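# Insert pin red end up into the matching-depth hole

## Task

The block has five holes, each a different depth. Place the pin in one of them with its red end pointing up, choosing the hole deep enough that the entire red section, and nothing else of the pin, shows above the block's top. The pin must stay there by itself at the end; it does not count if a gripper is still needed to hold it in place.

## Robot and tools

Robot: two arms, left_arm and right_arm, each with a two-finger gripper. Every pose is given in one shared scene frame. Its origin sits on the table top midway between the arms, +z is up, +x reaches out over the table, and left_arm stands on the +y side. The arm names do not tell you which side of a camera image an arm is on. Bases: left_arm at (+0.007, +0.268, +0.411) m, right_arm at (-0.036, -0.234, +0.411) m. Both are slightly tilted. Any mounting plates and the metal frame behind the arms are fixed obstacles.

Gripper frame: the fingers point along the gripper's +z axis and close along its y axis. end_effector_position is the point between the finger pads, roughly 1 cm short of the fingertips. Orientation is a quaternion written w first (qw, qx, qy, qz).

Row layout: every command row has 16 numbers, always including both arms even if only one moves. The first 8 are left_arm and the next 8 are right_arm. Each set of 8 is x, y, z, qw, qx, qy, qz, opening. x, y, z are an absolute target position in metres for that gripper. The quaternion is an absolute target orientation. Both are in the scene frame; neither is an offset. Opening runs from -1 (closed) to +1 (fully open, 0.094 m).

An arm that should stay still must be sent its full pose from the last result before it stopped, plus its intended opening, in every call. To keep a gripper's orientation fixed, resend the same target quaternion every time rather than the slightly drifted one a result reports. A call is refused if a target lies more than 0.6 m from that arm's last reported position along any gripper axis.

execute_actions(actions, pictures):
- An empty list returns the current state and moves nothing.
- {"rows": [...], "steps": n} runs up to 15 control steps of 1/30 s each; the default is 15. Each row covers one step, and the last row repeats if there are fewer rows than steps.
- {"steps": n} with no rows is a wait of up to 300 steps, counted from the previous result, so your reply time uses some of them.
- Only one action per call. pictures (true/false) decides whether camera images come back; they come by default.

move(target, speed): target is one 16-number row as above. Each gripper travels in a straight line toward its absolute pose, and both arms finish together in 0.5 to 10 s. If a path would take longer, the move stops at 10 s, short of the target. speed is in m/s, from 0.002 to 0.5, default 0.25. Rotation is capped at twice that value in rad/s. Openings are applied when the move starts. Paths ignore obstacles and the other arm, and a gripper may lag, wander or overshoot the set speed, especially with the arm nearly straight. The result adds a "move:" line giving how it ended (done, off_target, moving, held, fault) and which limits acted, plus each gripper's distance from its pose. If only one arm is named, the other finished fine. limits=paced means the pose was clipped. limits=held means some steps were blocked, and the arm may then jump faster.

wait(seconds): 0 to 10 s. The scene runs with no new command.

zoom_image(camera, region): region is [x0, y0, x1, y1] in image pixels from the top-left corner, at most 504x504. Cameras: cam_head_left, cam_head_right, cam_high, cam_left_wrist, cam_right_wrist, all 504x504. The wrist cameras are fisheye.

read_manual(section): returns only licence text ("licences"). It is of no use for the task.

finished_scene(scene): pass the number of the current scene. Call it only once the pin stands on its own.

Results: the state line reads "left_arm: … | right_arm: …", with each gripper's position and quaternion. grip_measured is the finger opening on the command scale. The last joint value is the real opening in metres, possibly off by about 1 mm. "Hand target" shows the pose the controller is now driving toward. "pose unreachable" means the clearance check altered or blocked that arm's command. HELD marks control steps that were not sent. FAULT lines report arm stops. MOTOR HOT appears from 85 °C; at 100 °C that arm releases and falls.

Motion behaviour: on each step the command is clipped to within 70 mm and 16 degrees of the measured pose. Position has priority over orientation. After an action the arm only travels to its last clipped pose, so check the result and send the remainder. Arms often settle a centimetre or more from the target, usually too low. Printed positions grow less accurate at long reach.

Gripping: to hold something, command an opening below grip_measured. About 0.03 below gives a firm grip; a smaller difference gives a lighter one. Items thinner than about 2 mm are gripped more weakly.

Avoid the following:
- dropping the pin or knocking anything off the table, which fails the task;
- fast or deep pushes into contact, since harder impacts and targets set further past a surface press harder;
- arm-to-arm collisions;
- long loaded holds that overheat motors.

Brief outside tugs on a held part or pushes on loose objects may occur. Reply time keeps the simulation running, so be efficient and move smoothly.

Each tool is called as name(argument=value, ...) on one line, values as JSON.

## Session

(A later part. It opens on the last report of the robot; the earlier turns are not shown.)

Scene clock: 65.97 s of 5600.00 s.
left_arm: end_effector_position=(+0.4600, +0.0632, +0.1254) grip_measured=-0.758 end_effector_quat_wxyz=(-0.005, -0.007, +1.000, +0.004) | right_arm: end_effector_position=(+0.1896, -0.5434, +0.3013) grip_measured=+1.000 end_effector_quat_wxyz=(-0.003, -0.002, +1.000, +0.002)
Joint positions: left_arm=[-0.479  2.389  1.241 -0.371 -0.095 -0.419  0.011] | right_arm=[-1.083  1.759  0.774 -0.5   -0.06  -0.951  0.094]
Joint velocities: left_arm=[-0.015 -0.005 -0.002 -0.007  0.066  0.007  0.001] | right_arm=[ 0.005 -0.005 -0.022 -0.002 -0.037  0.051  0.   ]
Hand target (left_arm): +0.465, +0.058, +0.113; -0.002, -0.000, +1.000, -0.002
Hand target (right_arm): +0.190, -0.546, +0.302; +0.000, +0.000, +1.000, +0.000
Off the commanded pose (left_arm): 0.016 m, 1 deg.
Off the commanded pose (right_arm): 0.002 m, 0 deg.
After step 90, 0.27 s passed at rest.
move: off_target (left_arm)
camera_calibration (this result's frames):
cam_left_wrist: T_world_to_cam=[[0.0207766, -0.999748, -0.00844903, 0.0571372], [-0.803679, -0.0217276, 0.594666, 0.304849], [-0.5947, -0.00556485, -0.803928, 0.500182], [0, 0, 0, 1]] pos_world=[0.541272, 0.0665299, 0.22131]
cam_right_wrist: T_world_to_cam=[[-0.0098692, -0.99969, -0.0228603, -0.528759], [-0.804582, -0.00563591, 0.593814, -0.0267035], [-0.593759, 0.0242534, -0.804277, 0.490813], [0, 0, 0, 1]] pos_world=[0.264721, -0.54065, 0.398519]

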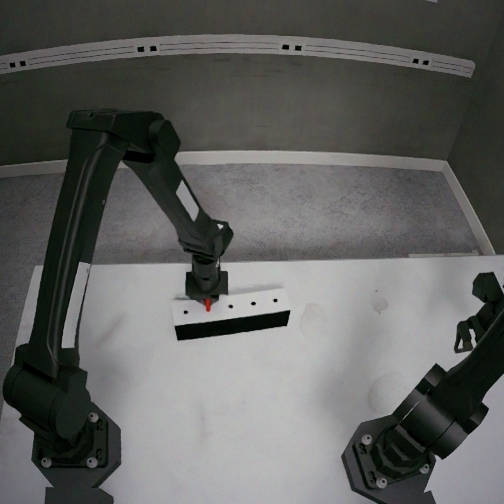

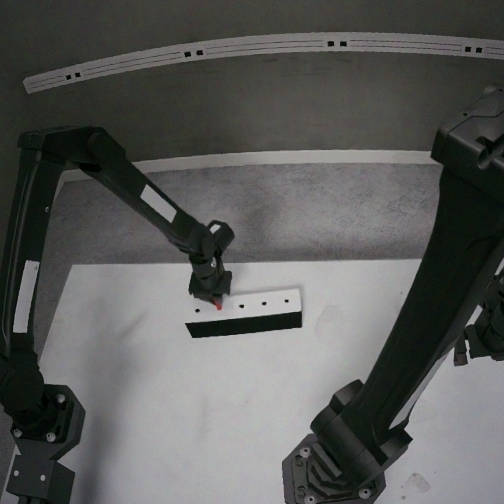

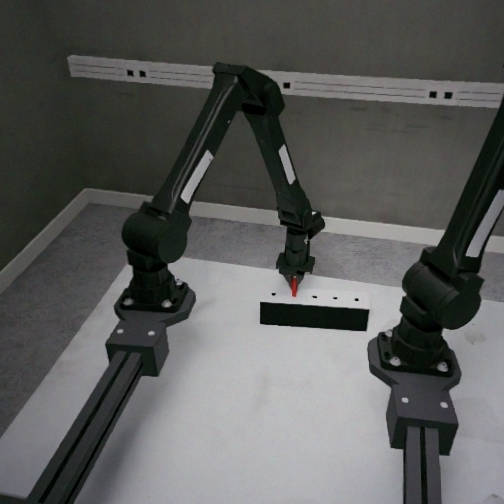

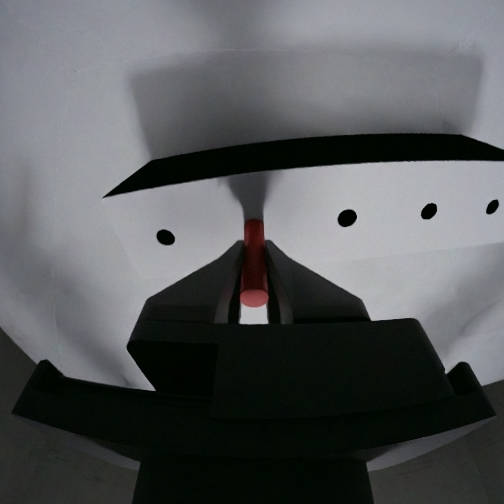

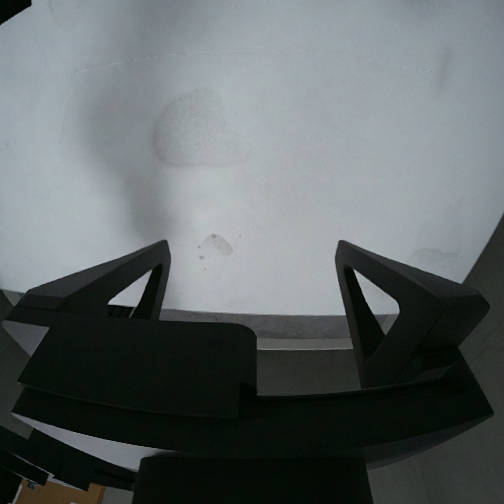

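Boundary is at the surface. Release and check that it doesn't sink.

execute_actions(actions=[{"rows":[[0.462,0.062,0.124,-0.002,0,1,-0.002,-0.2,0.19,-0.5455,0.302,0,0,1,0,1]]}])

move(target=[0.46,0.063,0.19,-0.002,0,1,-0.002,-0.2,0.19,-0.5455,0.302,0,0,1,0,1], speed=0.15)

zoom_image(camera="cam_high", region=[250,240,380,340])

Scene clock: 69.67 s of 5600.00 s.
left_arm: end_effector_position=(+0.4604, +0.0620, +0.1254) grip_measured=-0.202 end_effector_quat_wxyz=(-0.004, -0.007, +1.000, +0.000) | right_arm: end_effector_position=(+0.1896, -0.5434, +0.3013) grip_measured=+1.000 end_effector_quat_wxyz=(-0.003, -0.002, +1.000, +0.002)
Joint positions: left_arm=[-0.479  2.389  1.241 -0.368 -0.089 -0.417  0.038] | right_arm=[-1.083  1.759  0.774 -0.5   -0.06  -0.951  0.094]
Joint velocities: left_arm=[-0.005 -0.005  0.002  0.022  0.022 -0.007 -0.   ] | right_arm=[-0.015 -0.005  0.022 -0.012 -0.007 -0.081  0.   ]
Hand target (left_arm): +0.462, +0.062, +0.124; -0.002, -0.000, +1.000, -0.002
Hand target (right_arm): +0.190, -0.546, +0.302; +0.000, +0.000, +1.000, +0.000
Off the commanded pose (left_arm): 0.002 m, 1 deg.
Off the commanded pose (right_arm): 0.002 m, 0 deg.
Steps of this call (steps 1 to 90: nothing new was sent; then 0.20 s passed at rest; steps 91 to 105: all 15 steps of this action). Readings (end_effector_position):
91: left_arm (+0.4600, +0.0629, +0.1254) | right_arm (+0.1896, -0.5434, +0.3013)
92: left_arm (+0.4602, +0.0624, +0.1254) | right_arm (+0.1896, -0.5434, +0.3013)
94: left_arm (+0.4602, +0.0621, +0.1254) | right_arm (+0.1896, -0.5434, +0.3013)
98: left_arm (+0.4604, +0.0620, +0.1254) | right_arm (+0.1896, -0.5434, +0.3013)
105: the state above
camera_calibration (this result's frames):
cam_left_wrist: T_world_to_cam=[[0.0196279, -0.999806, -0.00181614, 0.0555949], [-0.80423, -0.0168675, 0.594078, 0.305165], [-0.593994, -0.0101999, -0.804405, 0.50042], [0, 0, 0, 1]] pos_world=[0.541578, 0.0658357, 0.22135]
cam_right_wrist: T_world_to_cam=[[-0.0098692, -0.99969, -0.0228603, -0.528759], [-0.804582, -0.00563591, 0.593814, -0.0267035], [-0.593759, 0.0242534, -0.804277, 0.490813], [0, 0, 0, 1]] pos_world=[0.264721, -0.54065, 0.398519]

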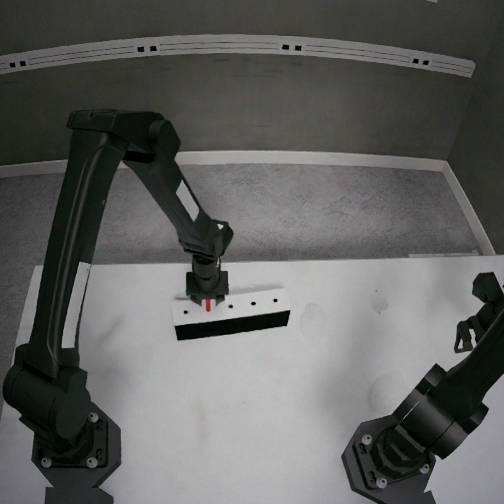

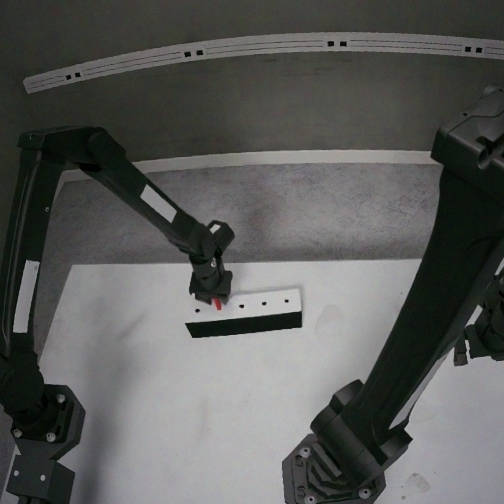

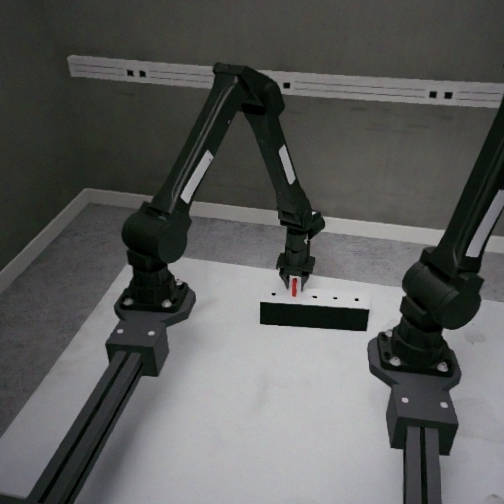

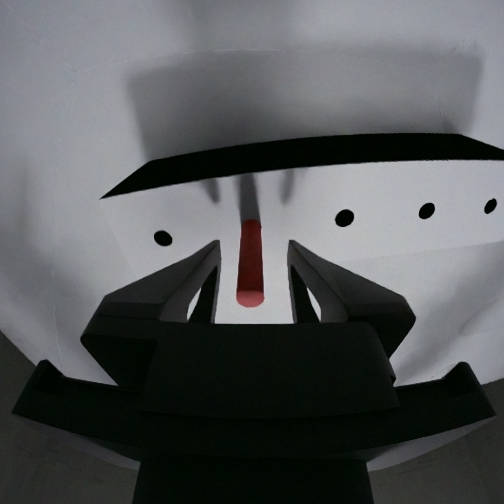

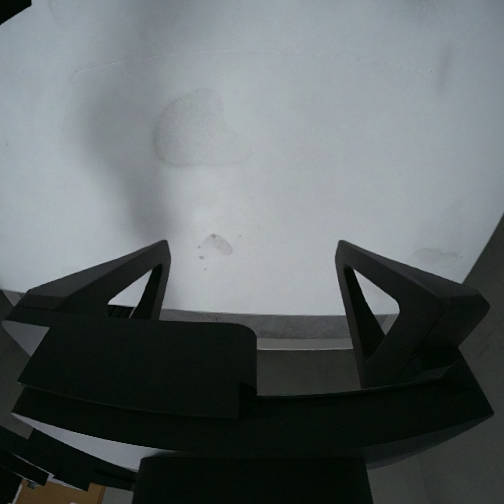

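Scene clock: 70.87 s of 5600.00 s.
left_arm: end_effector_position=(+0.4667, +0.0650, +0.1892) grip_measured=-0.202 end_effector_quat_wxyz=(+0.004, -0.007, +1.000, -0.003) | right_arm: end_effector_position=(+0.1896, -0.5434, +0.3013) grip_measured=+1.000 end_effector_quat_wxyz=(-0.003, -0.002, +1.000, +0.002)
Joint positions: left_arm=[-0.48   2.234  1.181 -0.445 -0.089 -0.417  0.038] | right_arm=[-1.083  1.759  0.774 -0.5   -0.06  -0.951  0.094]
Joint velocities: left_arm=[-0.005 -0.005  0.012 -0.007 -0.007 -0.007  0.   ] | right_arm=[-0.005 -0.005 -0.007  0.002  0.022  0.037  0.   ]
Hand target (left_arm): +0.460, +0.063, +0.190; -0.002, -0.000, +1.000, -0.002
Hand target (right_arm): +0.190, -0.546, +0.302; +0.000, +0.000, +1.000, +0.000
Off the commanded pose (left_arm): 0.007 m, 1 deg.
Off the commanded pose (right_arm): 0.002 m, 0 deg.
move: done
camera_calibration (this result's frames):
cam_left_wrist: T_world_to_cam=[[0.0200736, -0.999784, 0.00547368, 0.0570636], [-0.813706, -0.013156, 0.581128, 0.279011], [-0.58093, -0.0161193, -0.813794, 0.551595], [0, 0, 0, 1]] pos_world=[0.546326, 0.0696132, 0.286431]
cam_right_wrist: T_world_to_cam=[[-0.0098692, -0.99969, -0.0228603, -0.528759], [-0.804582, -0.00563591, 0.593814, -0.0267035], [-0.593759, 0.0242534, -0.804277, 0.490813], [0, 0, 0, 1]] pos_world=[0.264721, -0.54065, 0.398519]

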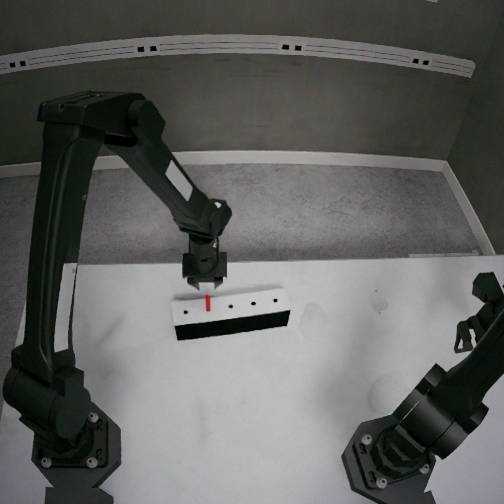

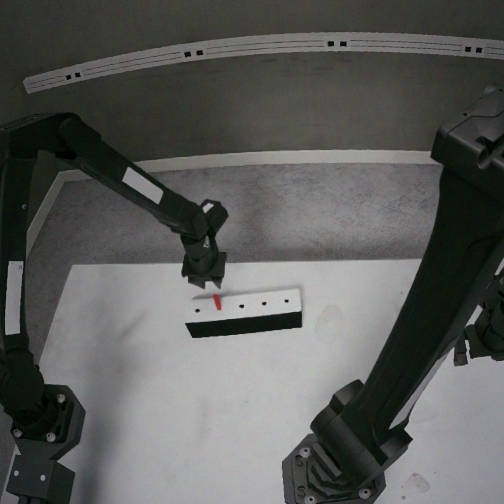

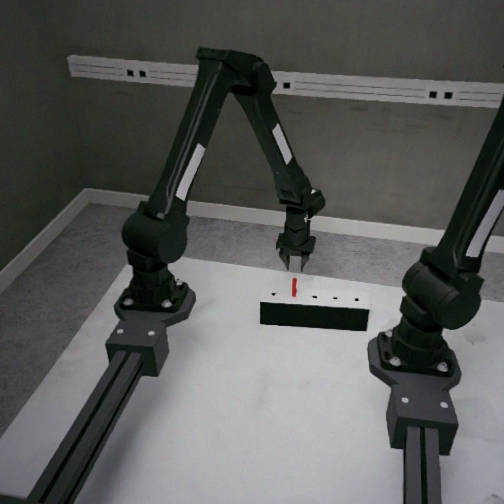

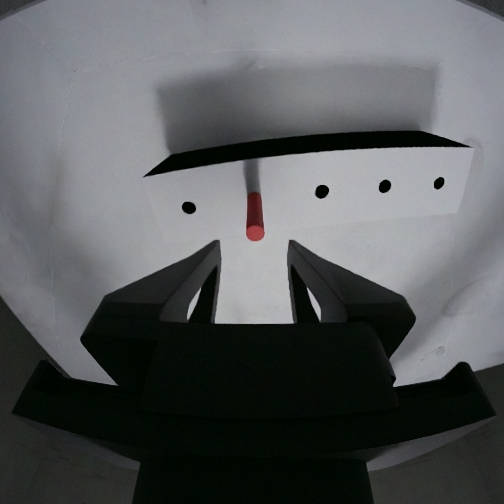

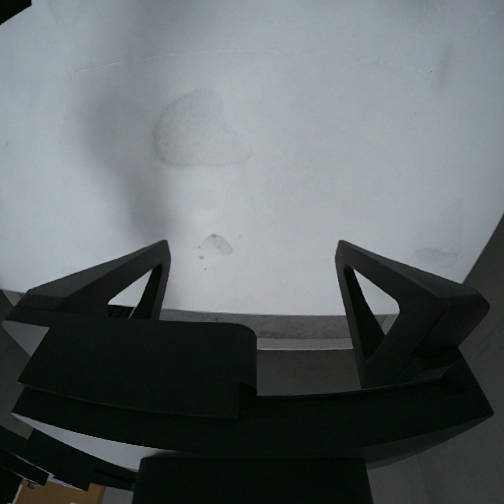

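Region (250, 240, 380, 340) of cam_high's 504x504 image, scaled by 3.877, with more detail than that image has; it fills the top 388 rows of this view, and the rest is white.

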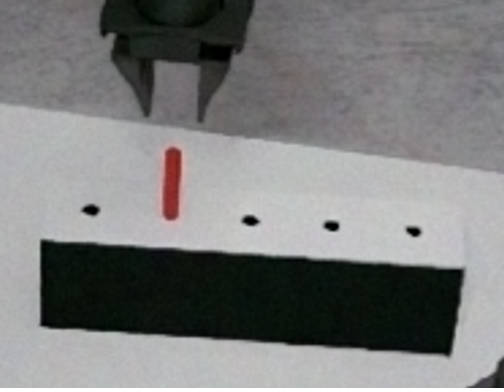

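finished_scene(scene=2)

The scene is finished: the task was done.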